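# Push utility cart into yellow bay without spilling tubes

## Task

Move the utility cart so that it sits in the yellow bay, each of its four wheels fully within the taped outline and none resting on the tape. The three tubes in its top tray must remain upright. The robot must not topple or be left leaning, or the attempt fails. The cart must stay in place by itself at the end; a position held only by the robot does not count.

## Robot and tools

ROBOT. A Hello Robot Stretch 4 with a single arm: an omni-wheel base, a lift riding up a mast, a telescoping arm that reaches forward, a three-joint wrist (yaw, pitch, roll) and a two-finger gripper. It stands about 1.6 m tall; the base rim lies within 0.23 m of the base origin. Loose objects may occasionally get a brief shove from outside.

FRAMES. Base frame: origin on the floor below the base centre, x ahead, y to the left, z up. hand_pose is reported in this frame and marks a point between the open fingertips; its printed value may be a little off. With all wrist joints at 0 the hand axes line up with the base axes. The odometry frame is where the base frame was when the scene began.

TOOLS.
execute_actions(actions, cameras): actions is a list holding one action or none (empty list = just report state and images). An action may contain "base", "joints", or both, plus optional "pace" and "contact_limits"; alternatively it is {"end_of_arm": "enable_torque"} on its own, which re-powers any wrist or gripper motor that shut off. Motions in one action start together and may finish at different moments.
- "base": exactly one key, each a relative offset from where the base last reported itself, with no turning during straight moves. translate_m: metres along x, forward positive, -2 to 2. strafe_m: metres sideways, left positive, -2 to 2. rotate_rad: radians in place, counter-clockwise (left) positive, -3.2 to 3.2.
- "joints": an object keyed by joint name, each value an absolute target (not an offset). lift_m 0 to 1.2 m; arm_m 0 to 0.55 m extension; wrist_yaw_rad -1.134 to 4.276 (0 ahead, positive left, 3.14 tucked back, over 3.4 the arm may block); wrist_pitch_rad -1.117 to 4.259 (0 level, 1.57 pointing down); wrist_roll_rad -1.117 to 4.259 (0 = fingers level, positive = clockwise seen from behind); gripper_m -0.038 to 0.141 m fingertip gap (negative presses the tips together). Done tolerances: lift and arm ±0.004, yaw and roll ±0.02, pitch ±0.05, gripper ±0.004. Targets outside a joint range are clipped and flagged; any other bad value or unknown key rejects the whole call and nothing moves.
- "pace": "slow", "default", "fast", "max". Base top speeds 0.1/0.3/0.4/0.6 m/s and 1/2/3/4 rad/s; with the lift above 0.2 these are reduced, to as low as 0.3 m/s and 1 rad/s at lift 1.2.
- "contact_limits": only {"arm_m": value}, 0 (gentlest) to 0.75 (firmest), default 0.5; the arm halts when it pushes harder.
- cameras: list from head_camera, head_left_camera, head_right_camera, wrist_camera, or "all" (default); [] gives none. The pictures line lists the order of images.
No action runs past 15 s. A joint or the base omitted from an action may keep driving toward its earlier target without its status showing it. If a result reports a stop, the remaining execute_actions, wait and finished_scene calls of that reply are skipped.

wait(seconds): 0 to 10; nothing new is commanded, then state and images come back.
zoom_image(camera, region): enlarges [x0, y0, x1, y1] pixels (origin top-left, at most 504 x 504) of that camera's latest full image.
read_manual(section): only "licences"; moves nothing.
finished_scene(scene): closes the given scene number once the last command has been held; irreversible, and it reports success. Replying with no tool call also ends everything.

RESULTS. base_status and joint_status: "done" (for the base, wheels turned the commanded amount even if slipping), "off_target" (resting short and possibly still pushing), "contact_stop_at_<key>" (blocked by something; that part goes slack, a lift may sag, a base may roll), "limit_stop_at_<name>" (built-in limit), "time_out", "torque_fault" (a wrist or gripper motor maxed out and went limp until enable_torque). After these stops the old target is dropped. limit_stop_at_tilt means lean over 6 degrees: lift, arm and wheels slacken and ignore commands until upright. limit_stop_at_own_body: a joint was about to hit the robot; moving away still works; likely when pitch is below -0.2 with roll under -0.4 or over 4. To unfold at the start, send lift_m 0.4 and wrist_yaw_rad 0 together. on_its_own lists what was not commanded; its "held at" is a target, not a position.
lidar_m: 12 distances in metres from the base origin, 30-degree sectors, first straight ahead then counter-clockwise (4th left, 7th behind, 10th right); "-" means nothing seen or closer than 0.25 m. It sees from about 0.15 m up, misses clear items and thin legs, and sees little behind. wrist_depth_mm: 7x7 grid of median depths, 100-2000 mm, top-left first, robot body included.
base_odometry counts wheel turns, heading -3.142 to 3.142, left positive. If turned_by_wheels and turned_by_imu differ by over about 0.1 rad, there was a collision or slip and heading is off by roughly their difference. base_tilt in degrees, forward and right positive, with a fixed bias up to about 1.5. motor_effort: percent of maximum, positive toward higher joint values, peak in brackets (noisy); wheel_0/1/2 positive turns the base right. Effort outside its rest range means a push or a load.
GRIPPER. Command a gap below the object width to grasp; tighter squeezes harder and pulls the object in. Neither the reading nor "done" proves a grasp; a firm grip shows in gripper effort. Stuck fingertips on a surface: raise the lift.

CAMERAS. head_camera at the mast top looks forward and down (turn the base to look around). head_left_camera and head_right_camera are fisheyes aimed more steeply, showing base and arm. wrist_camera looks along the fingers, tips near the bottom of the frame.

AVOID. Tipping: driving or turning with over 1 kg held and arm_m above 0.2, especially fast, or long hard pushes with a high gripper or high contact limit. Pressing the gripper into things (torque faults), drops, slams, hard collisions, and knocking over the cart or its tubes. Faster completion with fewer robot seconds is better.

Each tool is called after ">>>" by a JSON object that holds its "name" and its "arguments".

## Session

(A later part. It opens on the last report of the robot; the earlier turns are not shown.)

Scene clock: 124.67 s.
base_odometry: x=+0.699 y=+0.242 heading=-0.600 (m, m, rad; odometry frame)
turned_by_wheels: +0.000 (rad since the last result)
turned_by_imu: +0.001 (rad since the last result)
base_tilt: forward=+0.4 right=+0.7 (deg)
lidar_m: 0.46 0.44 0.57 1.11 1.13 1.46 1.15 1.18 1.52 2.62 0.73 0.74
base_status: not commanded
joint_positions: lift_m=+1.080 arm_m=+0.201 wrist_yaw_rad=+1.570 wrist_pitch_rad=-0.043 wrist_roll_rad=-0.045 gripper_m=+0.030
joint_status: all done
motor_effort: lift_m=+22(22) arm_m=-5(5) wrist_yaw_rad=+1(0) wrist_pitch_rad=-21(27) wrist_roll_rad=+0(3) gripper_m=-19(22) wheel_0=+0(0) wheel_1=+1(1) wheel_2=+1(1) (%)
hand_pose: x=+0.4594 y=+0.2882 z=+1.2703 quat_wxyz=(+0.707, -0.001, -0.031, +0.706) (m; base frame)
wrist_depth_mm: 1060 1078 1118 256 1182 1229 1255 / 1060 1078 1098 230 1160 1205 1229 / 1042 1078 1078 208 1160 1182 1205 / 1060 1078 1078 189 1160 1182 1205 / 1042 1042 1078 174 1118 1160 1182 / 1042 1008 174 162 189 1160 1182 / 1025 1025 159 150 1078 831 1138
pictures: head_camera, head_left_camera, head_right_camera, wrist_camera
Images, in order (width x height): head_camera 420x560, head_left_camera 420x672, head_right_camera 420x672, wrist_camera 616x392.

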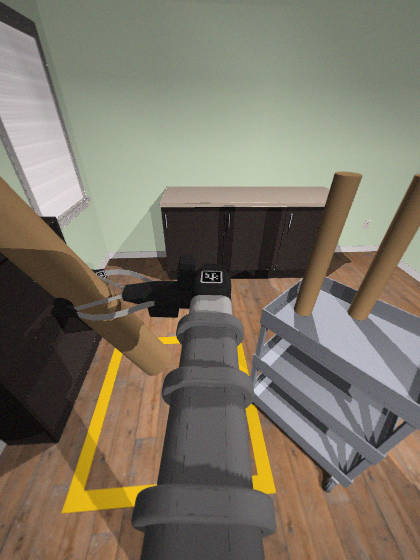

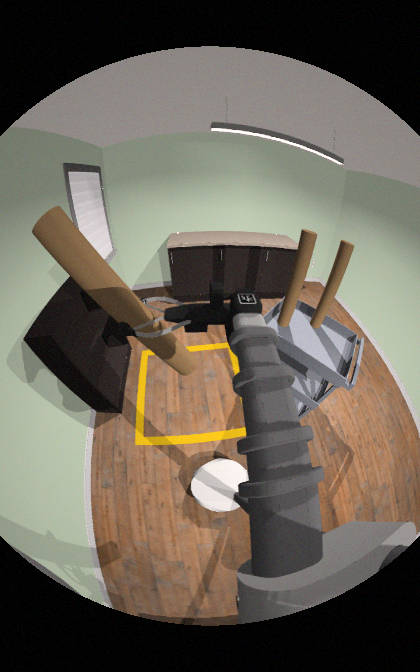

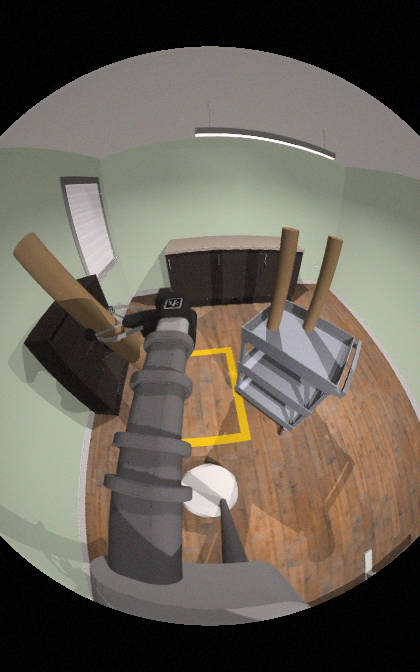

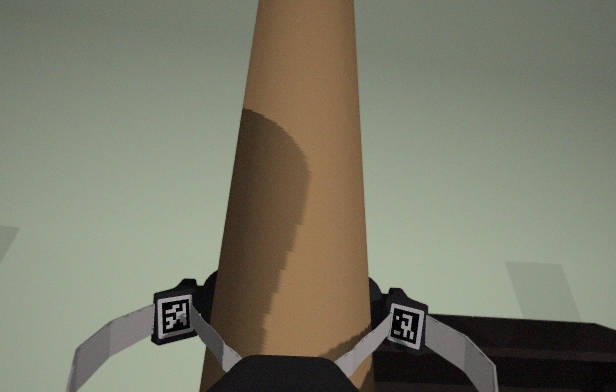

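>>> {"name": "execute_actions", "arguments": {"actions": [{"joints":{"gripper_m":0.0,"wrist_pitch_rad":-0.25},"pace":"slow"}], "cameras": []}}

>>> {"name": "execute_actions", "arguments": {"actions": [{"joints":{"wrist_pitch_rad":-0.5,"wrist_yaw_rad":1.2},"pace":"slow"}], "cameras": ["head_camera","wrist_camera"]}}

Scene clock: 130.70 s.
base_odometry: x=+0.699 y=+0.242 heading=-0.600 (m, m, rad; odometry frame)
turned_by_wheels: +0.000 (rad since the last result)
turned_by_imu: +0.002 (rad since the last result)
base_tilt: forward=+0.4 right=+0.8 (deg)
lidar_m: 0.88 0.45 1.06 1.12 1.13 1.47 1.15 1.17 1.50 2.64 0.74 0.74
base_status: not commanded
joint_positions: lift_m=+1.080 arm_m=+0.201 wrist_yaw_rad=+1.570 wrist_pitch_rad=-0.243 wrist_roll_rad=-0.045 gripper_m=+0.001
joint_status: all done
motor_effort: lift_m=+23(22) arm_m=-5(5) wrist_yaw_rad=+1(1) wrist_pitch_rad=-20(27) wrist_roll_rad=-1(1) gripper_m=-27(34) wheel_0=+0(0) wheel_1=+1(1) wheel_2=+1(1) (%)
hand_pose: x=+0.4594 y=+0.2799 z=+1.3274 quat_wxyz=(+0.704, +0.070, -0.101, +0.699) (m; base frame)
wrist_depth_mm: 1182 1229 1281 241 1366 1430 1430 / 1160 1182 1205 216 1336 1366 1430 / 1118 1138 1182 195 1308 1308 1336 / 1060 1118 1098 179 1229 1255 1308 / 1025 1078 184 165 1160 1205 1229 / 1025 177 163 153 180 1160 1205 / 960 991 150 143 178 161 1138
pictures: none
No camera images: the call's "cameras" was empty. Leave "cameras" out to get every camera's image.

Scene clock: 131.60 s.
base_odometry: x=+0.699 y=+0.242 heading=-0.600 (m, m, rad; odometry frame)
turned_by_wheels: +0.000 (rad since the last result)
turned_by_imu: +0.000 (rad since the last result)
base_tilt: forward=+0.4 right=+0.7 (deg)
lidar_m: 0.52 0.49 1.06 1.11 1.14 1.47 1.14 1.16 1.50 2.62 0.73 0.74
base_status: not commanded
joint_positions: lift_m=+1.080 arm_m=+0.201 wrist_yaw_rad=+1.200 wrist_pitch_rad=-0.494 wrist_roll_rad=-0.045 gripper_m=+0.001
joint_status: all done
motor_effort: lift_m=+22(22) arm_m=-5(5) wrist_yaw_rad=+1(3) wrist_pitch_rad=-17(25) wrist_roll_rad=+1(0) gripper_m=-28(29) wheel_0=+0(0) wheel_1=+1(1) wheel_2=+2(1) (%)
hand_pose: x=+0.5452 y=+0.2051 z=+1.3947 quat_wxyz=(+0.803, +0.120, -0.214, +0.543) (m; base frame)
wrist_depth_mm: 1229 1308 1281 225 1255 1229 1205 / 1182 1308 1397 206 1464 1430 1397 / 1118 1255 1366 190 1661 1756 1708 / 1060 1160 1229 176 1863 - - / 991 1098 182 163 1618 1921 - / 946 177 164 153 179 1756 - / 866 976 151 145 177 167 1983
pictures: head_camera, wrist_camera
Images, in order (width x height): head_camera 420x560, wrist_camera 616x392.

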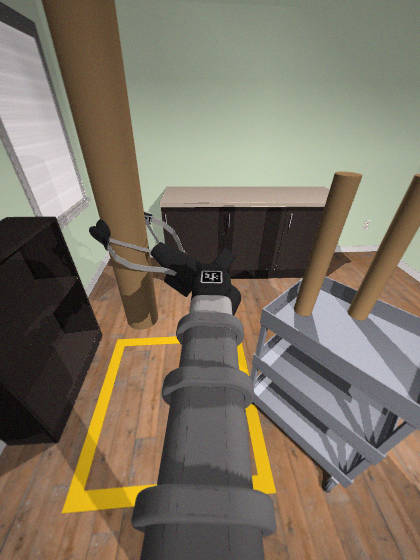

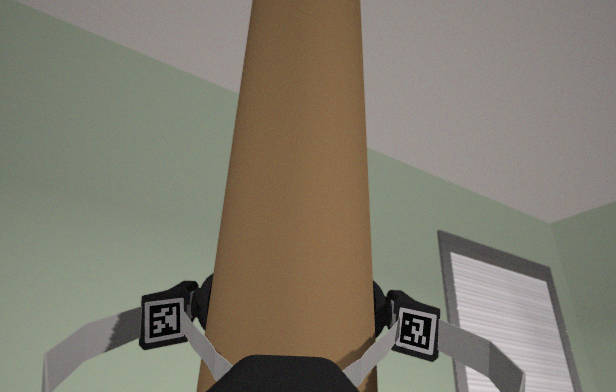

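>>> {"name": "execute_actions", "arguments": {"actions": [{"joints":{"wrist_yaw_rad":0.6,"arm_m":0.05},"pace":"slow"}], "cameras": []}}

>>> {"name": "execute_actions", "arguments": {"actions": [{"base":{"rotate_rad":-0.71},"joints":{"wrist_yaw_rad":0},"pace":"slow"}], "cameras": []}}

>>> {"name": "execute_actions", "arguments": {"actions": [{"base":{"translate_m":0.1},"joints":{"arm_m":0.25,"lift_m":1.0},"pace":"slow"}]}}

Scene clock: 140.43 s.
base_odometry: x=+0.699 y=+0.242 heading=-0.600 (m, m, rad; odometry frame)
turned_by_wheels: +0.000 (rad since the last result)
turned_by_imu: +0.002 (rad since the last result)
base_tilt: forward=+0.5 right=+0.8 (deg)
lidar_m: 0.39 1.26 1.05 1.10 1.14 1.46 1.14 1.17 1.50 2.63 0.73 0.74
base_status: not commanded
joint_positions: lift_m=+1.080 arm_m=+0.051 wrist_yaw_rad=+0.600 wrist_pitch_rad=-0.494 wrist_roll_rad=-0.045 gripper_m=+0.001
joint_status: all done
motor_effort: lift_m=+22(22) arm_m=-5(6) wrist_yaw_rad=+1(2) wrist_pitch_rad=-18(18) wrist_roll_rad=+0(1) gripper_m=-30(24) wheel_0=+0(0) wheel_1=+1(1) wheel_2=+1(1) (%)
hand_pose: x=+0.4808 y=+0.0713 z=+1.3947 quat_wxyz=(+0.928, +0.051, -0.240, +0.281) (m; base frame)
wrist_depth_mm: 1229 1308 1281 233 1255 1205 1205 / 1205 1499 1464 211 1430 1397 1397 / 1182 1499 1708 192 1708 1756 1618 / 1160 1464 1708 177 - - - / 1138 1397 182 164 - - - / 1098 177 163 153 181 - - / 1025 1308 151 145 177 161 1983
pictures: none
No camera images: the call's "cameras" was empty. Leave "cameras" out to get every camera's image.

Scene clock: 142.40 s.
base_odometry: x=+0.699 y=+0.242 heading=-1.310 (m, m, rad; odometry frame)
turned_by_wheels: -0.709 (rad since the last result)
turned_by_imu: -0.697 (rad since the last result)
base_tilt: forward=+0.5 right=+0.8 (deg)
lidar_m: 0.38 0.80 1.68 1.06 1.13 1.13 1.29 1.13 1.14 1.33 2.63 0.42
base_status: done
joint_positions: lift_m=+1.080 arm_m=+0.051 wrist_yaw_rad=+0.000 wrist_pitch_rad=-0.494 wrist_roll_rad=-0.045 gripper_m=+0.001
joint_status: all done
motor_effort: lift_m=+22(23) arm_m=-5(5) wrist_yaw_rad=+3(4) wrist_pitch_rad=-18(18) wrist_roll_rad=-1(0) gripper_m=-26(32) wheel_0=+3(5) wheel_1=+4(6) wheel_2=+1(6) (%)
hand_pose: x=+0.4758 y=-0.0874 z=+1.3947 quat_wxyz=(+0.969, -0.022, -0.244, -0.005) (m; base frame)
wrist_depth_mm: 1336 1281 1281 233 1229 1229 1205 / 1576 1576 1499 211 1430 1397 1397 / 1756 1921 1756 193 1756 1708 1618 / - - 1808 178 - - - / - - 182 164 - - - / - 177 163 153 181 - 1983 / - - 150 144 178 161 1921
pictures: none
No camera images: the call's "cameras" was empty. Leave "cameras" out to get every camera's image.

Scene clock: 145.70 s.
base_odometry: x=+0.724 y=+0.145 heading=-1.309 (m, m, rad; odometry frame)
turned_by_wheels: +0.000 (rad since the last result)
turned_by_imu: +0.002 (rad since the last result)
base_tilt: forward=+0.5 right=+0.8 (deg)
lidar_m: 0.58 0.69 2.12 1.06 1.17 1.20 1.38 1.20 1.20 1.42 2.58 0.65
base_status: done
joint_positions: lift_m=+1.000 arm_m=+0.249 wrist_yaw_rad=+0.000 wrist_pitch_rad=-0.494 wrist_roll_rad=-0.045 gripper_m=+0.001
joint_status: all done
motor_effort: lift_m=+18(24) arm_m=+5(3) wrist_yaw_rad=+3(3) wrist_pitch_rad=-18(18) wrist_roll_rad=-1(0) gripper_m=-26(27) wheel_0=+2(5) wheel_1=+4(5) wheel_2=-1(6) (%)
hand_pose: x=+0.6741 y=-0.0874 z=+1.3150 quat_wxyz=(+0.969, -0.022, -0.244, -0.005) (m; base frame)
wrist_depth_mm: 1464 1397 1397 233 1308 1308 1281 / 1618 1661 1576 211 1537 1537 1537 / - 1921 1808 192 1863 1863 1808 / - - 1618 177 - - 1983 / - - 183 164 - - 1863 / - 177 163 153 180 - 1756 / 1921 - 151 144 178 160 1661
pictures: head_camera, head_left_camera, head_right_camera, wrist_camera
Images, in order (width x height): head_camera 420x560, head_left_camera 420x672, head_right_camera 420x672, wrist_camera 616x392.

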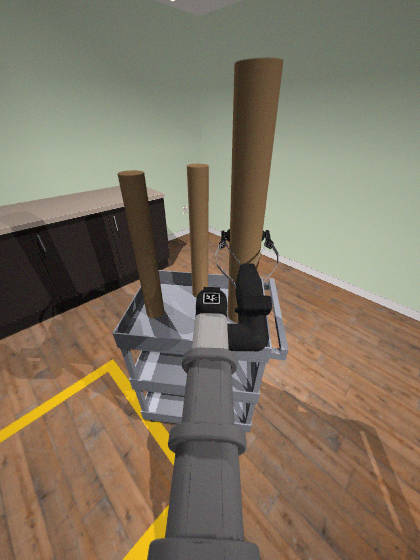

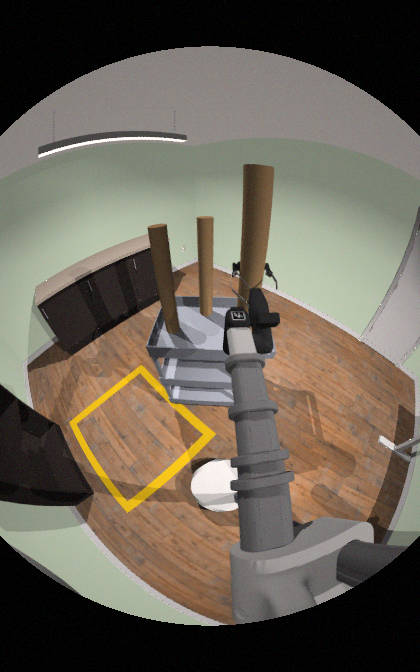

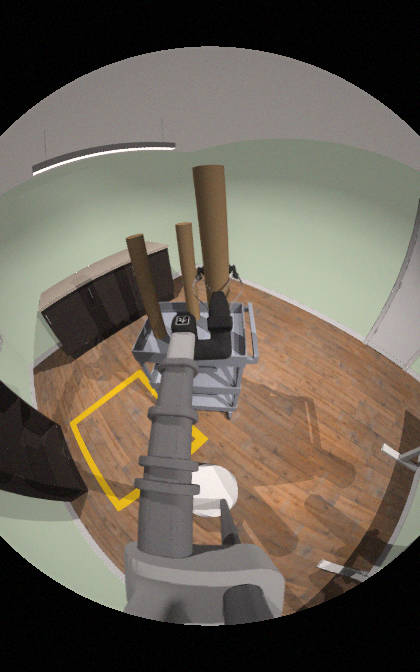

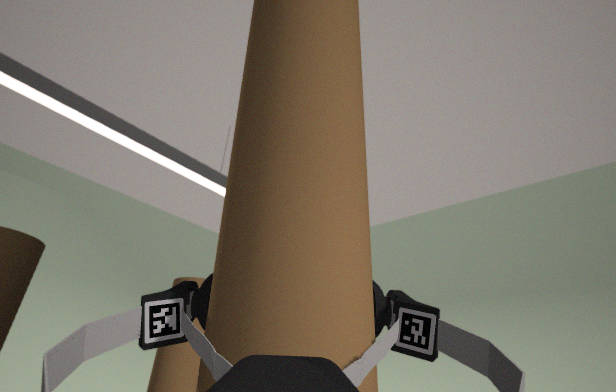

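>>> {"name": "execute_actions", "arguments": {"actions": [{"joints":{"arm_m":0.4},"pace":"slow"}], "cameras": []}}

>>> {"name": "execute_actions", "arguments": {"actions": [{"joints":{"lift_m":0.84},"pace":"slow"}]}}

Scene clock: 152.67 s.
base_odometry: x=+0.724 y=+0.145 heading=-1.309 (m, m, rad; odometry frame)
turned_by_wheels: +0.000 (rad since the last result)
turned_by_imu: +0.002 (rad since the last result)
base_tilt: forward=+0.5 right=+0.8 (deg)
lidar_m: 0.64 0.68 2.12 1.08 1.18 1.19 1.38 1.22 1.23 1.41 2.56 0.67
base_status: not commanded
joint_positions: lift_m=+1.000 arm_m=+0.399 wrist_yaw_rad=+0.000 wrist_pitch_rad=-0.494 wrist_roll_rad=-0.045 gripper_m=+0.001
joint_status: all done
motor_effort: lift_m=+18(18) arm_m=+5(4) wrist_yaw_rad=+2(1) wrist_pitch_rad=-18(18) wrist_roll_rad=+0(1) gripper_m=-27(23) wheel_0=+2(3) wheel_1=+4(4) wheel_2=-1(2) (%)
hand_pose: x=+0.8241 y=-0.0874 z=+1.3150 quat_wxyz=(+0.969, -0.022, -0.244, -0.005) (m; base frame)
wrist_depth_mm: 1464 1397 1366 232 1336 1308 1308 / 1661 1618 1576 211 1537 1499 1499 / - - 1537 192 1863 1808 1808 / - - - 177 - - 1921 / - - 183 164 - - 1863 / 1983 177 163 153 180 1983 1708 / 1808 357 151 145 178 161 1618
pictures: none
No camera images: the call's "cameras" was empty. Leave "cameras" out to get every camera's image.

Scene clock: 154.77 s.
base_odometry: x=+0.724 y=+0.145 heading=-1.309 (m, m, rad; odometry frame)
turned_by_wheels: +0.000 (rad since the last result)
turned_by_imu: +0.001 (rad since the last result)
base_tilt: forward=+0.4 right=+0.8 (deg)
lidar_m: 0.64 0.68 2.13 1.06 1.17 1.19 1.38 1.21 1.20 1.40 2.56 0.65
base_status: not commanded
joint_positions: lift_m=+0.840 arm_m=+0.399 wrist_yaw_rad=+0.000 wrist_pitch_rad=-0.494 wrist_roll_rad=-0.045 gripper_m=+0.001
joint_status: all done
motor_effort: lift_m=+18(17) arm_m=+5(5) wrist_yaw_rad=-1(1) wrist_pitch_rad=-17(18) wrist_roll_rad=+0(0) gripper_m=-25(26) wheel_0=+2(2) wheel_1=+4(4) wheel_2=-2(1) (%)
hand_pose: x=+0.8241 y=-0.0874 z=+1.1551 quat_wxyz=(+0.969, -0.022, -0.244, -0.005) (m; base frame)
wrist_depth_mm: 1255 1576 1576 233 1537 1499 1430 / 1921 1808 1808 211 1756 1756 1708 / - - 488 191 - - 1983 / - - 436 177 - - 1808 / - - 182 164 - - 1808 / - 177 163 153 180 1921 1756 / 1863 355 151 144 178 161 1618
pictures: head_camera, head_left_camera, head_right_camera, wrist_camera
Images, in order (width x height): head_camera 420x560, head_left_camera 420x672, head_right_camera 420x672, wrist_camera 616x392.

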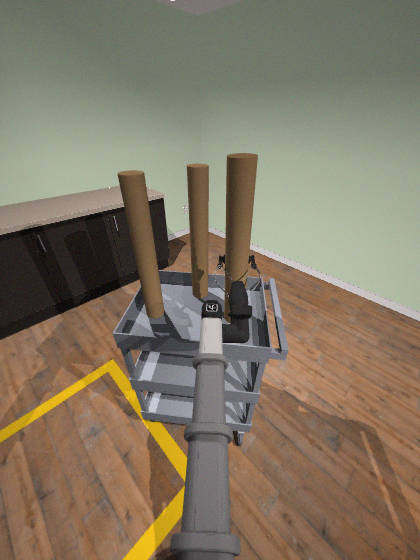

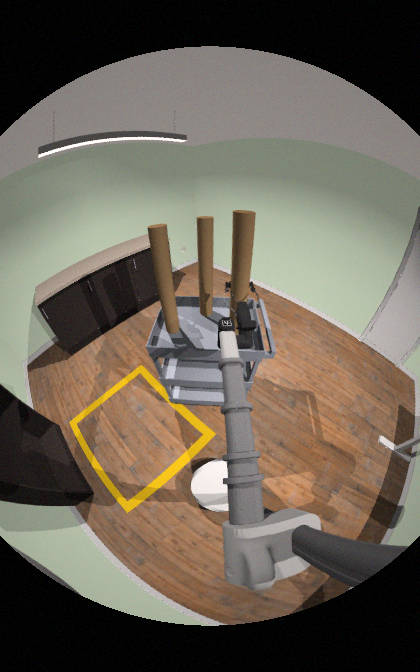

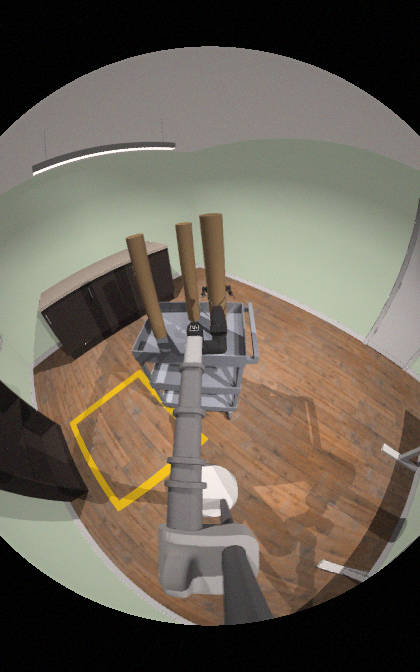

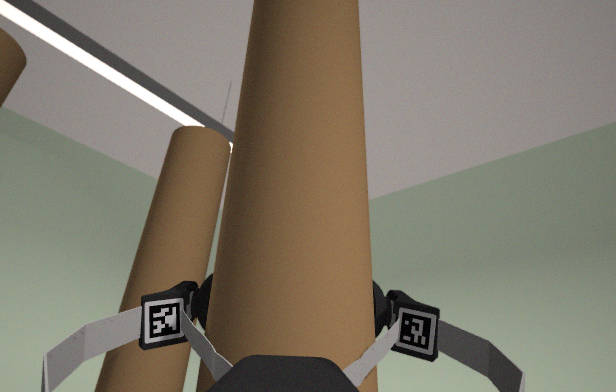

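>>> {"name": "execute_actions", "arguments": {"actions": [{"joints":{"lift_m":0.81},"pace":"slow"}], "cameras": []}}

>>> {"name": "execute_actions", "arguments": {"actions": [{"joints":{"lift_m":0.795},"pace":"slow"}], "cameras": ["head_camera"]}}

Scene clock: 158.93 s.
base_odometry: x=+0.724 y=+0.145 heading=-1.309 (m, m, rad; odometry frame)
turned_by_wheels: +0.000 (rad since the last result)
turned_by_imu: +0.002 (rad since the last result)
base_tilt: forward=+0.5 right=+0.7 (deg)
lidar_m: 0.63 0.69 2.12 1.09 1.17 1.18 1.39 1.20 1.21 1.42 2.57 0.67
base_status: not commanded
joint_positions: lift_m=+0.810 arm_m=+0.399 wrist_yaw_rad=+0.000 wrist_pitch_rad=-0.494 wrist_roll_rad=-0.045 gripper_m=+0.001
joint_status: all done
motor_effort: lift_m=+18(19) arm_m=+5(5) wrist_yaw_rad=+1(0) wrist_pitch_rad=-17(18) wrist_roll_rad=+0(1) gripper_m=-29(25) wheel_0=+2(2) wheel_1=+4(3) wheel_2=-1(2) (%)
hand_pose: x=+0.8241 y=-0.0874 z=+1.1250 quat_wxyz=(+0.969, -0.022, -0.244, -0.005) (m; base frame)
wrist_depth_mm: 1229 1537 1576 233 1537 1537 1499 / 1983 1863 1756 211 1808 1808 1808 / - - 484 193 - - 1863 / - - 442 177 - - 1863 / - - 183 164 - - 1808 / - 177 163 153 180 1921 1661 / 1863 355 151 144 178 160 1618
pictures: none
No camera images: the call's "cameras" was empty. Leave "cameras" out to get every camera's image.

Scene clock: 159.77 s.
base_odometry: x=+0.724 y=+0.145 heading=-1.309 (m, m, rad; odometry frame)
turned_by_wheels: +0.000 (rad since the last result)
turned_by_imu: +0.000 (rad since the last result)
base_tilt: forward=+0.5 right=+0.7 (deg)
lidar_m: 0.63 0.69 2.12 1.08 1.16 1.18 1.36 1.21 1.20 1.42 2.56 0.66
base_status: not commanded
joint_positions: lift_m=+0.795 arm_m=+0.399 wrist_yaw_rad=+0.000 wrist_pitch_rad=-0.494 wrist_roll_rad=-0.045 gripper_m=+0.001
joint_status: all done
motor_effort: lift_m=+18(18) arm_m=+5(5) wrist_yaw_rad=+1(4) wrist_pitch_rad=-17(17) wrist_roll_rad=+0(1) gripper_m=-29(28) wheel_0=+2(2) wheel_1=+4(4) wheel_2=-1(1) (%)
hand_pose: x=+0.8241 y=-0.0874 z=+1.1101 quat_wxyz=(+0.969, -0.022, -0.244, -0.005) (m; base frame)
wrist_depth_mm: 1205 1618 1661 233 1537 1537 1537 / 1983 1863 1808 211 1808 1808 1756 / - - 484 193 - - 1983 / - - 439 178 - - 1921 / - - 183 164 - - 1708 / - 177 163 153 181 1921 1708 / 1808 357 150 145 178 160 1576
pictures: head_camera
Images, in order (width x height): head_camera 420x560.

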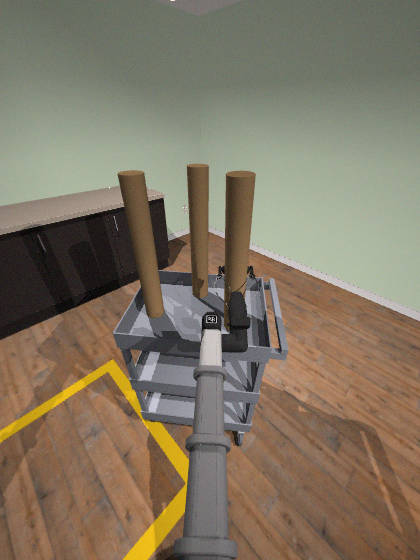

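>>> {"name": "execute_actions", "arguments": {"actions": [{"joints":{"lift_m":0.782},"pace":"slow"}], "cameras": []}}

Scene clock: 162.37 s.
base_odometry: x=+0.724 y=+0.145 heading=-1.309 (m, m, rad; odometry frame)
turned_by_wheels: +0.000 (rad since the last result)
turned_by_imu: +0.001 (rad since the last result)
base_tilt: forward=+0.4 right=+0.8 (deg)
lidar_m: 0.64 0.70 2.12 1.07 1.18 1.19 1.37 1.22 1.21 1.41 2.56 0.65
base_status: not commanded
joint_positions: lift_m=+0.782 arm_m=+0.399 wrist_yaw_rad=+0.000 wrist_pitch_rad=-0.494 wrist_roll_rad=-0.045 gripper_m=+0.001
joint_status: all done
motor_effort: lift_m=+18(14) arm_m=+5(5) wrist_yaw_rad=+4(3) wrist_pitch_rad=-17(17) wrist_roll_rad=-1(0) gripper_m=-27(26) wheel_0=+2(2) wheel_1=+3(4) wheel_2=-2(2) (%)
hand_pose: x=+0.8241 y=-0.0874 z=+1.0970 quat_wxyz=(+0.969, -0.022, -0.244, -0.005) (m; base frame)
wrist_depth_mm: 1229 1618 1661 233 1576 1576 1537 / 1983 1921 1537 211 1808 1863 1808 / - - 480 192 - - 1983 / - - 439 177 - - 1863 / - - 183 164 - - 1808 / 1983 177 163 153 180 1921 1756 / 1863 357 150 144 178 161 1618
pictures: none
No camera images: the call's "cameras" was empty. Leave "cameras" out to get every camera's image.

>>> {"name": "execute_actions", "arguments": {"actions": [{"joints":{"lift_m":0.768},"pace":"slow"}], "cameras": []}}

Scene clock: 165.13 s.
base_odometry: x=+0.724 y=+0.145 heading=-1.309 (m, m, rad; odometry frame)
turned_by_wheels: +0.000 (rad since the last result)
turned_by_imu: +0.001 (rad since the last result)
base_tilt: forward=+0.5 right=+0.8 (deg)
lidar_m: 0.62 0.68 2.12 1.08 1.18 1.18 1.36 1.20 1.22 1.39 2.56 0.66
base_status: not commanded
joint_positions: lift_m=+0.768 arm_m=+0.399 wrist_yaw_rad=+0.000 wrist_pitch_rad=-0.503 wrist_roll_rad=-0.045 gripper_m=+0.001
joint_status: all done
motor_effort: lift_m=+14(22) arm_m=+5(5) wrist_yaw_rad=+2(2) wrist_pitch_rad=+10(17) wrist_roll_rad=+0(0) gripper_m=-28(28) wheel_0=+2(2) wheel_1=+3(4) wheel_2=-1(2) (%)
hand_pose: x=+0.8228 y=-0.0874 z=+1.0858 quat_wxyz=(+0.968, -0.022, -0.249, -0.006) (m; base frame)
wrist_depth_mm: 436 1618 1661 234 1576 1537 1537 / 1921 1863 1863 212 1808 1756 1756 / - - 492 193 - - 1983 / - - 445 178 - - 1983 / - - 185 163 - - 1756 / 1983 177 163 153 180 1921 1708 / 1808 357 151 144 177 168 1708
pictures: none
No camera images: the call's "cameras" was empty. Leave "cameras" out to get every camera's image.

Contact. Release.

>>> {"name": "execute_actions", "arguments": {"actions": [{"joints":{"gripper_m":0.13},"pace":"slow"}], "cameras": ["head_camera","wrist_camera"]}}

Scene clock: 177.60 s.
base_odometry: x=+0.724 y=+0.145 heading=-1.309 (m, m, rad; odometry frame)
turned_by_wheels: +0.000 (rad since the last result)
turned_by_imu: +0.003 (rad since the last result)
base_tilt: forward=+0.5 right=+0.7 (deg)
lidar_m: 0.64 0.69 2.12 1.09 1.18 1.19 1.38 1.21 1.21 1.40 2.56 0.65
base_status: not commanded
joint_positions: lift_m=+0.768 arm_m=+0.399 wrist_yaw_rad=+0.000 wrist_pitch_rad=-0.497 wrist_roll_rad=-0.045 gripper_m=+0.130
joint_status: all done
motor_effort: lift_m=+17(18) arm_m=+4(5) wrist_yaw_rad=+2(3) wrist_pitch_rad=-7(18) wrist_roll_rad=+0(0) gripper_m=+0(29) wheel_0=+2(2) wheel_1=+3(3) wheel_2=-1(1) (%)
hand_pose: x=+0.8236 y=-0.0874 z=+1.0840 quat_wxyz=(+0.969, -0.022, -0.246, -0.006) (m; base frame)
wrist_depth_mm: 433 1618 1661 285 1537 1537 1499 / - 1983 1863 252 1808 1808 1808 / - - 512 229 - - 1983 / - - 466 210 - - 1921 / - - 436 193 - - 1808 / 1983 209 191 178 196 1921 1661 / 1921 359 - 144 - 1808 1618
pictures: head_camera, wrist_camera
Images, in order (width x height): head_camera 420x560, wrist_camera 616x392.

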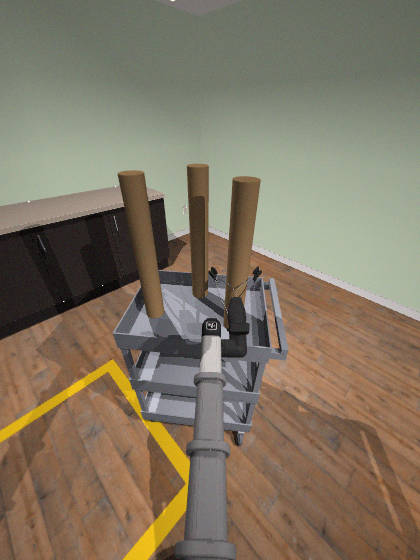

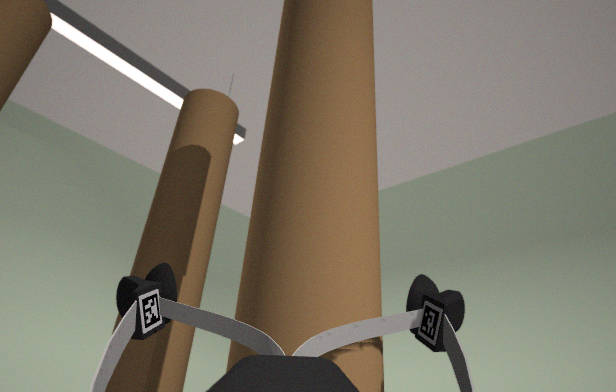

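>>> {"name": "execute_actions", "arguments": {"actions": [{"joints":{"arm_m":0.25},"pace":"slow"}], "cameras": []}}

>>> {"name": "execute_actions", "arguments": {"actions": [{"joints":{"arm_m":0.002}}], "cameras": ["head_camera"]}}

>>> {"name": "execute_actions", "arguments": {"actions": [{"base":{"rotate_rad":1.9},"joints":{"wrist_roll_rad":1.57,"gripper_m":0.08}}], "cameras": []}}

>>> {"name": "execute_actions", "arguments": {"actions": [{"base":{"translate_m":-1.116},"joints":{"wrist_pitch_rad":0,"lift_m":0.677},"pace":"fast"}], "cameras": []}}

>>> {"name": "execute_actions", "arguments": {"actions": [{"base":{"strafe_m":-0.626},"pace":"fast"}], "cameras": ["head_camera","wrist_camera"]}}

Scene clock: 192.67 s.
base_odometry: x=+0.724 y=+0.145 heading=-1.309 (m, m, rad; odometry frame)
turned_by_wheels: +0.000 (rad since the last result)
turned_by_imu: +0.002 (rad since the last result)
base_tilt: forward=+0.6 right=+0.7 (deg)
lidar_m: 0.64 0.67 2.12 1.08 1.18 1.19 1.36 1.21 1.22 1.40 2.57 0.64
base_status: not commanded
joint_positions: lift_m=+0.768 arm_m=+0.251 wrist_yaw_rad=+0.000 wrist_pitch_rad=-0.498 wrist_roll_rad=-0.045 gripper_m=+0.130
joint_status: all done
motor_effort: lift_m=+17(17) arm_m=-5(4) wrist_yaw_rad=+2(2) wrist_pitch_rad=-6(7) wrist_roll_rad=+0(1) gripper_m=-4(1) wheel_0=+2(2) wheel_1=+3(3) wheel_2=-2(1) (%)
hand_pose: x=+0.6753 y=-0.0874 z=+1.0841 quat_wxyz=(+0.969, -0.022, -0.246, -0.006) (m; base frame)
wrist_depth_mm: 1618 1661 1661 1618 1576 1537 1576 / 1921 1808 1921 469 1863 1808 1756 / 488 - - 427 - - - / 459 - 640 389 - - - / - - 597 353 - - 1863 / - 209 539 329 216 1983 1808 / - - 504 144 - 1921 1708
pictures: none
No camera images: the call's "cameras" was empty. Leave "cameras" out to get every camera's image.

Scene clock: 194.53 s.
base_odometry: x=+0.724 y=+0.145 heading=-1.309 (m, m, rad; odometry frame)
turned_by_wheels: +0.000 (rad since the last result)
turned_by_imu: +0.001 (rad since the last result)
base_tilt: forward=+0.4 right=+0.8 (deg)
lidar_m: 0.63 0.69 2.13 1.09 1.19 1.19 1.37 1.19 1.21 1.39 2.57 0.65
base_status: not commanded
joint_positions: lift_m=+0.768 arm_m=+0.003 wrist_yaw_rad=+0.000 wrist_pitch_rad=-0.498 wrist_roll_rad=-0.045 gripper_m=+0.130
joint_status: all done
motor_effort: lift_m=+18(18) arm_m=-5(6) wrist_yaw_rad=+2(0) wrist_pitch_rad=-6(6) wrist_roll_rad=-1(1) gripper_m=-2(2) wheel_0=+2(2) wheel_1=+3(3) wheel_2=-2(1) (%)
hand_pose: x=+0.4274 y=-0.0874 z=+1.0841 quat_wxyz=(+0.969, -0.022, -0.246, -0.006) (m; base frame)
wrist_depth_mm: 1618 1618 1618 1618 1618 1537 1537 / 1983 1863 1921 1983 1921 1808 1756 / - - - - - - - / - - - - - - - / - 699 - 634 - - - / - 209 798 585 216 - 1921 / 591 - 741 144 - - 1808
pictures: head_camera
Images, in order (width x height): head_camera 420x560.

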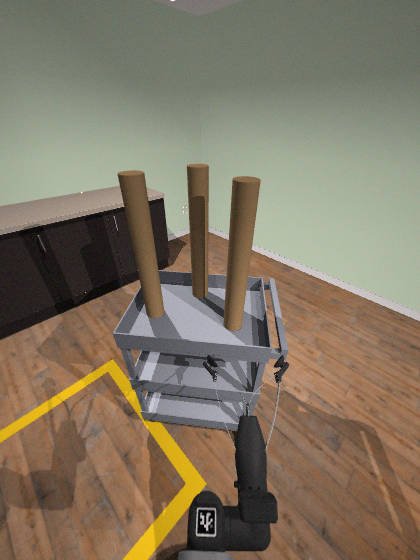

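Scene clock: 196.77 s.
base_odometry: x=+0.724 y=+0.145 heading=+0.590 (m, m, rad; odometry frame)
turned_by_wheels: +1.899 (rad since the last result)
turned_by_imu: +1.870 (rad since the last result)
base_tilt: forward=+0.4 right=+0.7 (deg)
lidar_m: 1.07 1.18 1.25 1.79 1.22 1.32 2.62 2.56 0.64 0.64 2.12 1.23
base_status: done
joint_positions: lift_m=+0.768 arm_m=+0.003 wrist_yaw_rad=+0.000 wrist_pitch_rad=-0.498 wrist_roll_rad=+1.570 gripper_m=+0.080
joint_status: all done
motor_effort: lift_m=+18(18) arm_m=-5(5) wrist_yaw_rad=+1(0) wrist_pitch_rad=-6(6) wrist_roll_rad=+2(4) gripper_m=-4(8) wheel_0=-3(6) wheel_1=-2(6) wheel_2=-3(10) (%)
hand_pose: x=+0.4274 y=-0.0874 z=+1.0840 quat_wxyz=(+0.686, +0.685, -0.174, +0.174) (m; base frame)
wrist_depth_mm: 1336 1618 - 1863 1618 1229 1182 / 1336 1708 1921 1661 1464 1182 1118 / 1366 1708 1708 1464 1308 1118 1025 / 1336 1618 1537 1308 1205 1025 946 / 1430 1537 1366 1255 1118 976 854 / 1366 1397 212 1138 214 960 891 / 1336 1229 1160 151 946 891 842
pictures: none
No camera images: the call's "cameras" was empty. Leave "cameras" out to get every camera's image.

Scene clock: 200.97 s.
base_odometry: x=-0.203 y=-0.476 heading=+0.590 (m, m, rad; odometry frame)
turned_by_wheels: +0.000 (rad since the last result)
turned_by_imu: -0.001 (rad since the last result)
base_tilt: forward=+0.4 right=+0.7 (deg)
lidar_m: 2.20 2.16 0.98 0.73 0.71 0.75 1.59 1.54 1.64 2.31 0.86 0.82
base_status: done
joint_positions: lift_m=+0.677 arm_m=+0.003 wrist_yaw_rad=+0.000 wrist_pitch_rad=+0.002 wrist_roll_rad=+1.570 gripper_m=+0.080
joint_status: all done
motor_effort: lift_m=+17(16) arm_m=-5(5) wrist_yaw_rad=+1(3) wrist_pitch_rad=-7(7) wrist_roll_rad=+1(1) gripper_m=+1(2) wheel_0=-1(7) wheel_1=+0(7) wheel_2=-1(10) (%)
hand_pose: x=+0.4624 y=-0.0874 z=+0.8547 quat_wxyz=(+0.707, +0.707, +0.001, -0.001) (m; base frame)
wrist_depth_mm: - - - - - 1808 1255 / - - - - - 1708 1205 / - - - - - 1708 1182 / - - - - - 1708 1160 / - - - - - 1661 1160 / 1921 1983 212 - 214 1618 1138 / 1808 1863 1863 150 1863 1499 1160
pictures: none
No camera images: the call's "cameras" was empty. Leave "cameras" out to get every camera's image.

Scene clock: 203.80 s.
base_odometry: x=+0.145 y=-0.996 heading=+0.590 (m, m, rad; odometry frame)
turned_by_wheels: +0.000 (rad since the last result)
turned_by_imu: +0.001 (rad since the last result)
base_tilt: forward=+0.5 right=+0.8 (deg)
lidar_m: 0.55 2.47 1.72 1.31 1.27 1.72 1.31 1.27 1.35 1.92 2.03 0.52
base_status: done
joint_positions: lift_m=+0.677 arm_m=+0.003 wrist_yaw_rad=+0.000 wrist_pitch_rad=+0.002 wrist_roll_rad=+1.570 gripper_m=+0.080
joint_status: not commanded
motor_effort: lift_m=+17(17) arm_m=-5(5) wrist_yaw_rad=+3(1) wrist_pitch_rad=-7(7) wrist_roll_rad=+1(1) gripper_m=-4(3) wheel_0=-1(12) wheel_1=+3(11) wheel_2=+0(1) (%)
hand_pose: x=+0.4624 y=-0.0874 z=+0.8547 quat_wxyz=(+0.707, +0.707, +0.001, -0.001) (m; base frame)
wrist_depth_mm: 564 580 - 300 307 310 314 / - - - 319 904 768 535 / - 809 831 332 960 759 535 / 484 496 504 353 1008 750 535 / - - - 382 - 732 539 / - - 213 413 213 668 436 / - - - 151 477 496 466
pictures: head_camera, wrist_camera
Images, in order (width x height): head_camera 420x560, wrist_camera 616x392.

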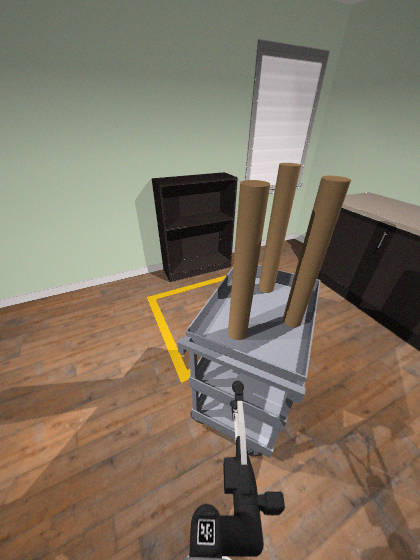

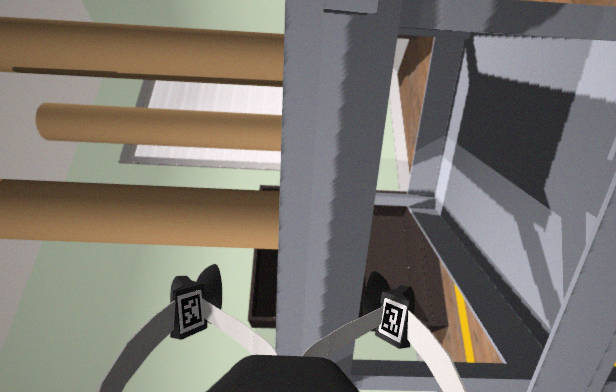

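>>> {"name": "execute_actions", "arguments": {"actions": [{"base":{"translate_m":0.1},"pace":"slow"}], "cameras": ["wrist_camera"]}}

>>> {"name": "execute_actions", "arguments": {"actions": [{"joints":{"gripper_m":0.0},"pace":"slow"}], "cameras": ["head_camera","wrist_camera"]}}

Scene clock: 209.47 s.
base_odometry: x=+0.228 y=-0.940 heading=+0.590 (m, m, rad; odometry frame)
turned_by_wheels: +0.000 (rad since the last result)
turned_by_imu: +0.002 (rad since the last result)
base_tilt: forward=+0.4 right=+0.8 (deg)
lidar_m: 0.48 2.38 1.78 1.34 1.32 1.86 1.42 1.36 1.45 2.04 2.00 0.43
base_status: done
joint_positions: lift_m=+0.677 arm_m=+0.003 wrist_yaw_rad=+0.000 wrist_pitch_rad=+0.002 wrist_roll_rad=+1.570 gripper_m=+0.080
joint_status: not commanded
motor_effort: lift_m=+17(17) arm_m=-5(5) wrist_yaw_rad=-1(2) wrist_pitch_rad=-7(6) wrist_roll_rad=+0(1) gripper_m=-3(1) wheel_0=+3(6) wheel_1=+3(5) wheel_2=-3(7) (%)
hand_pose: x=+0.4624 y=-0.0874 z=+0.8547 quat_wxyz=(+0.707, +0.707, +0.001, -0.001) (m; base frame)
wrist_depth_mm: 469 473 473 166 220 732 544 / - - - 178 234 778 535 / - - 741 189 251 759 535 / 389 397 404 202 267 750 530 / 410 402 399 273 289 707 521 / - - 212 233 215 1618 517 / 1983 - - 150 336 1576 484
pictures: wrist_camera
Images, in order (width x height): wrist_camera 616x392.

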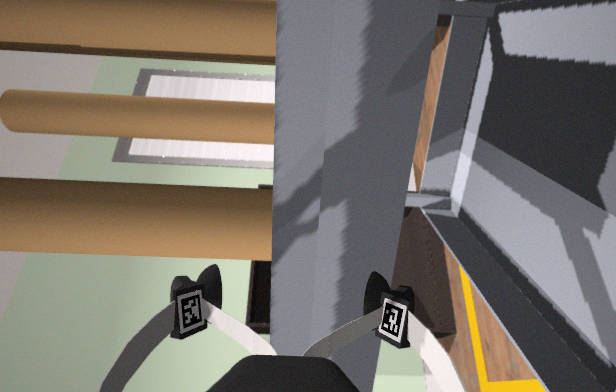

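Scene clock: 212.50 s.
base_odometry: x=+0.228 y=-0.940 heading=+0.590 (m, m, rad; odometry frame)
turned_by_wheels: +0.000 (rad since the last result)
turned_by_imu: +0.001 (rad since the last result)
base_tilt: forward=+0.5 right=+0.9 (deg)
lidar_m: 0.48 2.38 1.79 1.37 1.31 1.87 1.40 1.36 1.44 2.05 1.99 0.43
base_status: not commanded
joint_positions: lift_m=+0.677 arm_m=+0.003 wrist_yaw_rad=+0.001 wrist_pitch_rad=+0.002 wrist_roll_rad=+1.570 gripper_m=+0.000
joint_status: all done
motor_effort: lift_m=+17(17) arm_m=-5(5) wrist_yaw_rad=+0(3) wrist_pitch_rad=-5(6) wrist_roll_rad=+0(1) gripper_m=-16(14) wheel_0=+3(3) wheel_1=+3(3) wheel_2=-2(3) (%)
hand_pose: x=+0.4625 y=-0.0870 z=+0.8548 quat_wxyz=(+0.707, +0.707, +0.001, +0.000) (m; base frame)
wrist_depth_mm: 466 469 469 163 217 741 549 / - - - 174 229 778 539 / - - 732 185 245 778 530 / 384 392 397 196 263 750 525 / 402 397 397 267 285 699 530 / - - 187 213 1921 1661 517 / 1983 1060 - 229 325 1499 480
pictures: head_camera, wrist_camera
Images, in order (width x height): head_camera 420x560, wrist_camera 616x392.

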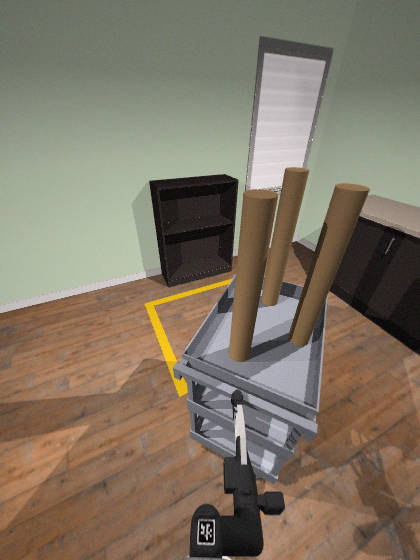

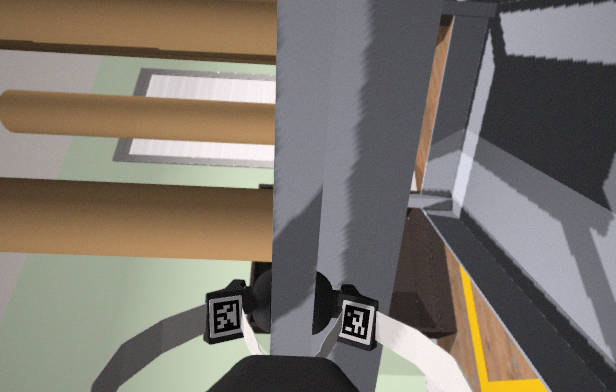

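>>> {"name": "execute_actions", "arguments": {"actions": [{"base":{"strafe_m":-0.52},"pace":"slow"}], "cameras": ["head_camera","wrist_camera","head_left_camera"]}}

Scene clock: 221.70 s.
base_odometry: x=+0.518 y=-1.372 heading=+0.590 (m, m, rad; odometry frame)
turned_by_wheels: +0.000 (rad since the last result)
turned_by_imu: +0.005 (rad since the last result)
base_tilt: forward=+0.4 right=+0.7 (deg)
lidar_m: 0.38 0.39 2.78 1.84 1.82 1.54 1.16 1.13 1.18 1.66 1.52 0.50
base_status: done
joint_positions: lift_m=+0.677 arm_m=+0.003 wrist_yaw_rad=+0.005 wrist_pitch_rad=+0.002 wrist_roll_rad=+1.570 gripper_m=+0.000
joint_status: not commanded
motor_effort: lift_m=+17(17) arm_m=-3(5) wrist_yaw_rad=-12(14) wrist_pitch_rad=-4(5) wrist_roll_rad=+3(2) gripper_m=-19(19) wheel_0=+3(9) wheel_1=-2(5) wheel_2=+1(2) (%)
hand_pose: x=+0.4626 y=-0.0859 z=+0.8549 quat_wxyz=(+0.707, +0.707, +0.002, +0.001) (m; base frame)
wrist_depth_mm: - - - 309 1537 1576 1205 / - - - 340 359 370 1138 / - - - 320 - 1576 473 / - - - 300 - 750 525 / 580 585 580 283 904 741 521 / - - 188 212 283 741 521 / 345 248 351 207 259 647 512
pictures: head_camera, head_left_camera, wrist_camera
Images, in order (width x height): head_camera 420x560, head_left_camera 420x672, wrist_camera 616x392.

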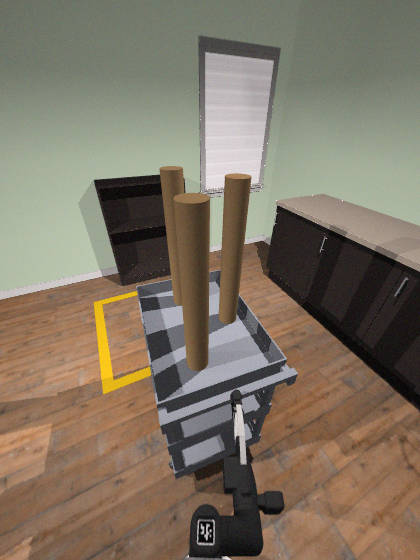

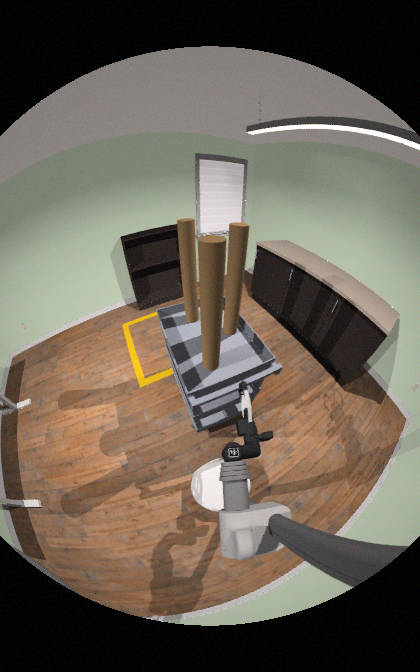

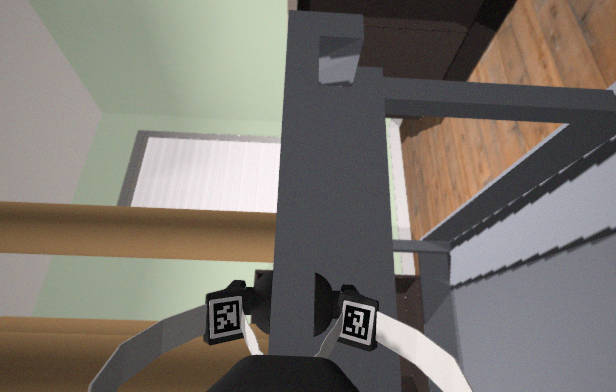

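>>> {"name": "execute_actions", "arguments": {"actions": [{"base":{"strafe_m":-0.075},"pace":"slow"}], "cameras": []}}

>>> {"name": "execute_actions", "arguments": {"actions": [{"joints":{"gripper_m":0.08},"pace":"slow"}], "cameras": []}}

>>> {"name": "execute_actions", "arguments": {"actions": [{"base":{"translate_m":-0.17}}], "cameras": []}}

>>> {"name": "execute_actions", "arguments": {"actions": [{"base":{"rotate_rad":0.48}}], "cameras": []}}

>>> {"name": "execute_actions", "arguments": {"actions": [{"base":{"strafe_m":-0.277}}], "cameras": ["head_camera","wrist_camera"]}}

Scene clock: 231.43 s.
base_odometry: x=+0.559 y=-1.434 heading=+0.590 (m, m, rad; odometry frame)
turned_by_wheels: +0.000 (rad since the last result)
turned_by_imu: +0.002 (rad since the last result)
base_tilt: forward=+0.4 right=+0.8 (deg)
lidar_m: 0.36 0.36 2.79 1.91 1.86 1.53 1.11 1.10 1.15 1.64 1.44 0.50
base_status: done
joint_positions: lift_m=+0.677 arm_m=+0.003 wrist_yaw_rad=+0.006 wrist_pitch_rad=+0.002 wrist_roll_rad=+1.570 gripper_m=+0.000
joint_status: not commanded
on_its_own: wrist_yaw_rad is at rest, and its effort (-14) is outside its rest range (-13 to +13)
motor_effort: lift_m=+17(17) arm_m=-3(3) wrist_yaw_rad=-14(20) wrist_pitch_rad=-4(4) wrist_roll_rad=+1(1) gripper_m=-13(17) wheel_0=+4(9) wheel_1=-2(5) wheel_2=+1(1) (%)
hand_pose: x=+0.4626 y=-0.0858 z=+0.8549 quat_wxyz=(+0.707, +0.707, +0.003, +0.001) (m; base frame)
wrist_depth_mm: - - - 1499 1499 1464 1205 / - - - 338 1661 1708 1229 / - - - 343 382 399 394 / - - - 312 - 1756 512 / 569 580 580 289 891 707 521 / - - 187 211 287 741 517 / 359 248 359 204 256 647 508
pictures: none
No camera images: the call's "cameras" was empty. Leave "cameras" out to get every camera's image.

Scene clock: 234.47 s.
base_odometry: x=+0.559 y=-1.434 heading=+0.590 (m, m, rad; odometry frame)
turned_by_wheels: +0.000 (rad since the last result)
turned_by_imu: +0.001 (rad since the last result)
base_tilt: forward=+0.4 right=+0.7 (deg)
lidar_m: 0.37 0.36 2.79 1.93 1.87 1.52 1.13 1.07 1.15 1.64 1.46 0.51
base_status: not commanded
joint_positions: lift_m=+0.677 arm_m=+0.003 wrist_yaw_rad=+0.000 wrist_pitch_rad=+0.002 wrist_roll_rad=+1.570 gripper_m=+0.080
joint_status: all done
motor_effort: lift_m=+17(17) arm_m=-3(3) wrist_yaw_rad=+1(17) wrist_pitch_rad=-6(6) wrist_roll_rad=+1(1) gripper_m=+1(17) wheel_0=+3(4) wheel_1=-2(2) wheel_2=+2(1) (%)
hand_pose: x=+0.4621 y=-0.0873 z=+0.8547 quat_wxyz=(+0.707, +0.707, +0.001, -0.001) (m; base frame)
wrist_depth_mm: - - - 1499 1499 1464 1205 / - - - 340 1661 1661 1205 / - - - 345 382 397 397 / - - - 317 - 1661 517 / 574 574 591 291 904 699 525 / - - 212 225 214 732 517 / 364 343 707 150 263 683 512
pictures: none
No camera images: the call's "cameras" was empty. Leave "cameras" out to get every camera's image.

Scene clock: 236.40 s.
base_odometry: x=+0.418 y=-1.529 heading=+0.590 (m, m, rad; odometry frame)
turned_by_wheels: +0.000 (rad since the last result)
turned_by_imu: +0.000 (rad since the last result)
base_tilt: forward=+0.5 right=+0.7 (deg)
lidar_m: 0.50 0.60 2.40 1.82 1.82 1.29 0.96 0.92 1.00 1.41 1.54 0.72
base_status: done
joint_positions: lift_m=+0.677 arm_m=+0.003 wrist_yaw_rad=+0.000 wrist_pitch_rad=+0.002 wrist_roll_rad=+1.570 gripper_m=+0.080
joint_status: not commanded
motor_effort: lift_m=+17(17) arm_m=-3(3) wrist_yaw_rad=+2(0) wrist_pitch_rad=-6(6) wrist_roll_rad=+1(1) gripper_m=+0(2) wheel_0=-1(6) wheel_1=-1(6) wheel_2=+0(11) (%)
hand_pose: x=+0.4621 y=-0.0873 z=+0.8547 quat_wxyz=(+0.707, +0.707, +0.001, -0.001) (m; base frame)
wrist_depth_mm: - - - 1618 1576 1537 1205 / - - - 1863 1863 1756 1182 / - - - 535 - 574 820 / - - - 504 - 707 525 / 750 741 759 455 - 741 480 / - - 213 421 213 723 452 / 488 496 496 150 976 676 462
pictures: none
No camera images: the call's "cameras" was empty. Leave "cameras" out to get every camera's image.

Scene clock: 237.67 s.
base_odometry: x=+0.418 y=-1.529 heading=+1.070 (m, m, rad; odometry frame)
turned_by_wheels: +0.480 (rad since the last result)
turned_by_imu: +0.472 (rad since the last result)
base_tilt: forward=+0.4 right=+0.7 (deg)
lidar_m: 0.54 2.94 1.85 1.82 1.33 0.96 0.94 0.98 1.36 1.55 0.73 0.51
base_status: done
joint_positions: lift_m=+0.677 arm_m=+0.003 wrist_yaw_rad=+0.000 wrist_pitch_rad=+0.002 wrist_roll_rad=+1.570 gripper_m=+0.080
joint_status: not commanded
motor_effort: lift_m=+17(17) arm_m=-3(3) wrist_yaw_rad=+1(0) wrist_pitch_rad=-6(7) wrist_roll_rad=+2(1) gripper_m=-3(4) wheel_0=-1(6) wheel_1=-2(7) wheel_2=-1(7) (%)
hand_pose: x=+0.4621 y=-0.0874 z=+0.8547 quat_wxyz=(+0.707, +0.707, +0.001, -0.001) (m; base frame)
wrist_depth_mm: 647 634 647 345 960 778 539 / 452 449 452 343 976 768 539 / - - - 343 976 778 530 / - - - 281 349 634 462 / - - - - - 1618 1160 / - - 213 - 214 1618 1182 / - - - 151 - 1499 1160
pictures: none
No camera images: the call's "cameras" was empty. Leave "cameras" out to get every camera's image.

Scene clock: 239.90 s.
base_odometry: x=+0.661 y=-1.662 heading=+1.070 (m, m, rad; odometry frame)
turned_by_wheels: +0.000 (rad since the last result)
turned_by_imu: +0.001 (rad since the last result)
base_tilt: forward=+0.5 right=+0.7 (deg)
lidar_m: 0.51 0.53 2.14 2.09 1.34 0.98 0.94 0.96 1.33 1.28 1.31 0.53
base_status: done
joint_positions: lift_m=+0.677 arm_m=+0.003 wrist_yaw_rad=+0.000 wrist_pitch_rad=+0.002 wrist_roll_rad=+1.570 gripper_m=+0.080
joint_status: not commanded
motor_effort: lift_m=+17(17) arm_m=-3(3) wrist_yaw_rad=+0(1) wrist_pitch_rad=-7(6) wrist_roll_rad=+1(1) gripper_m=+1(4) wheel_0=+0(9) wheel_1=+2(10) wheel_2=+1(1) (%)
hand_pose: x=+0.4621 y=-0.0874 z=+0.8547 quat_wxyz=(+0.707, +0.707, +0.001, -0.001) (m; base frame)
wrist_depth_mm: - - - 309 364 1618 1182 / - - - 351 384 591 466 / 615 627 627 345 960 732 535 / - - - 347 960 750 525 / 798 798 809 345 976 750 521 / 436 439 213 343 214 732 521 / - - - 151 343 647 512
pictures: head_camera, wrist_camera
Images, in order (width x height): head_camera 420x560, wrist_camera 616x392.

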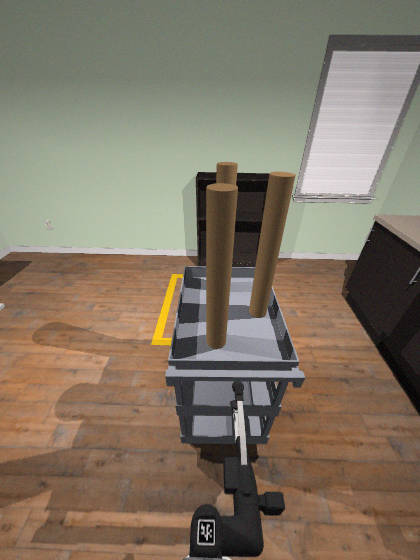

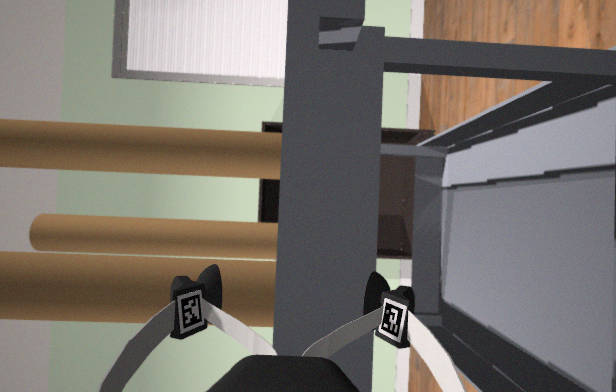

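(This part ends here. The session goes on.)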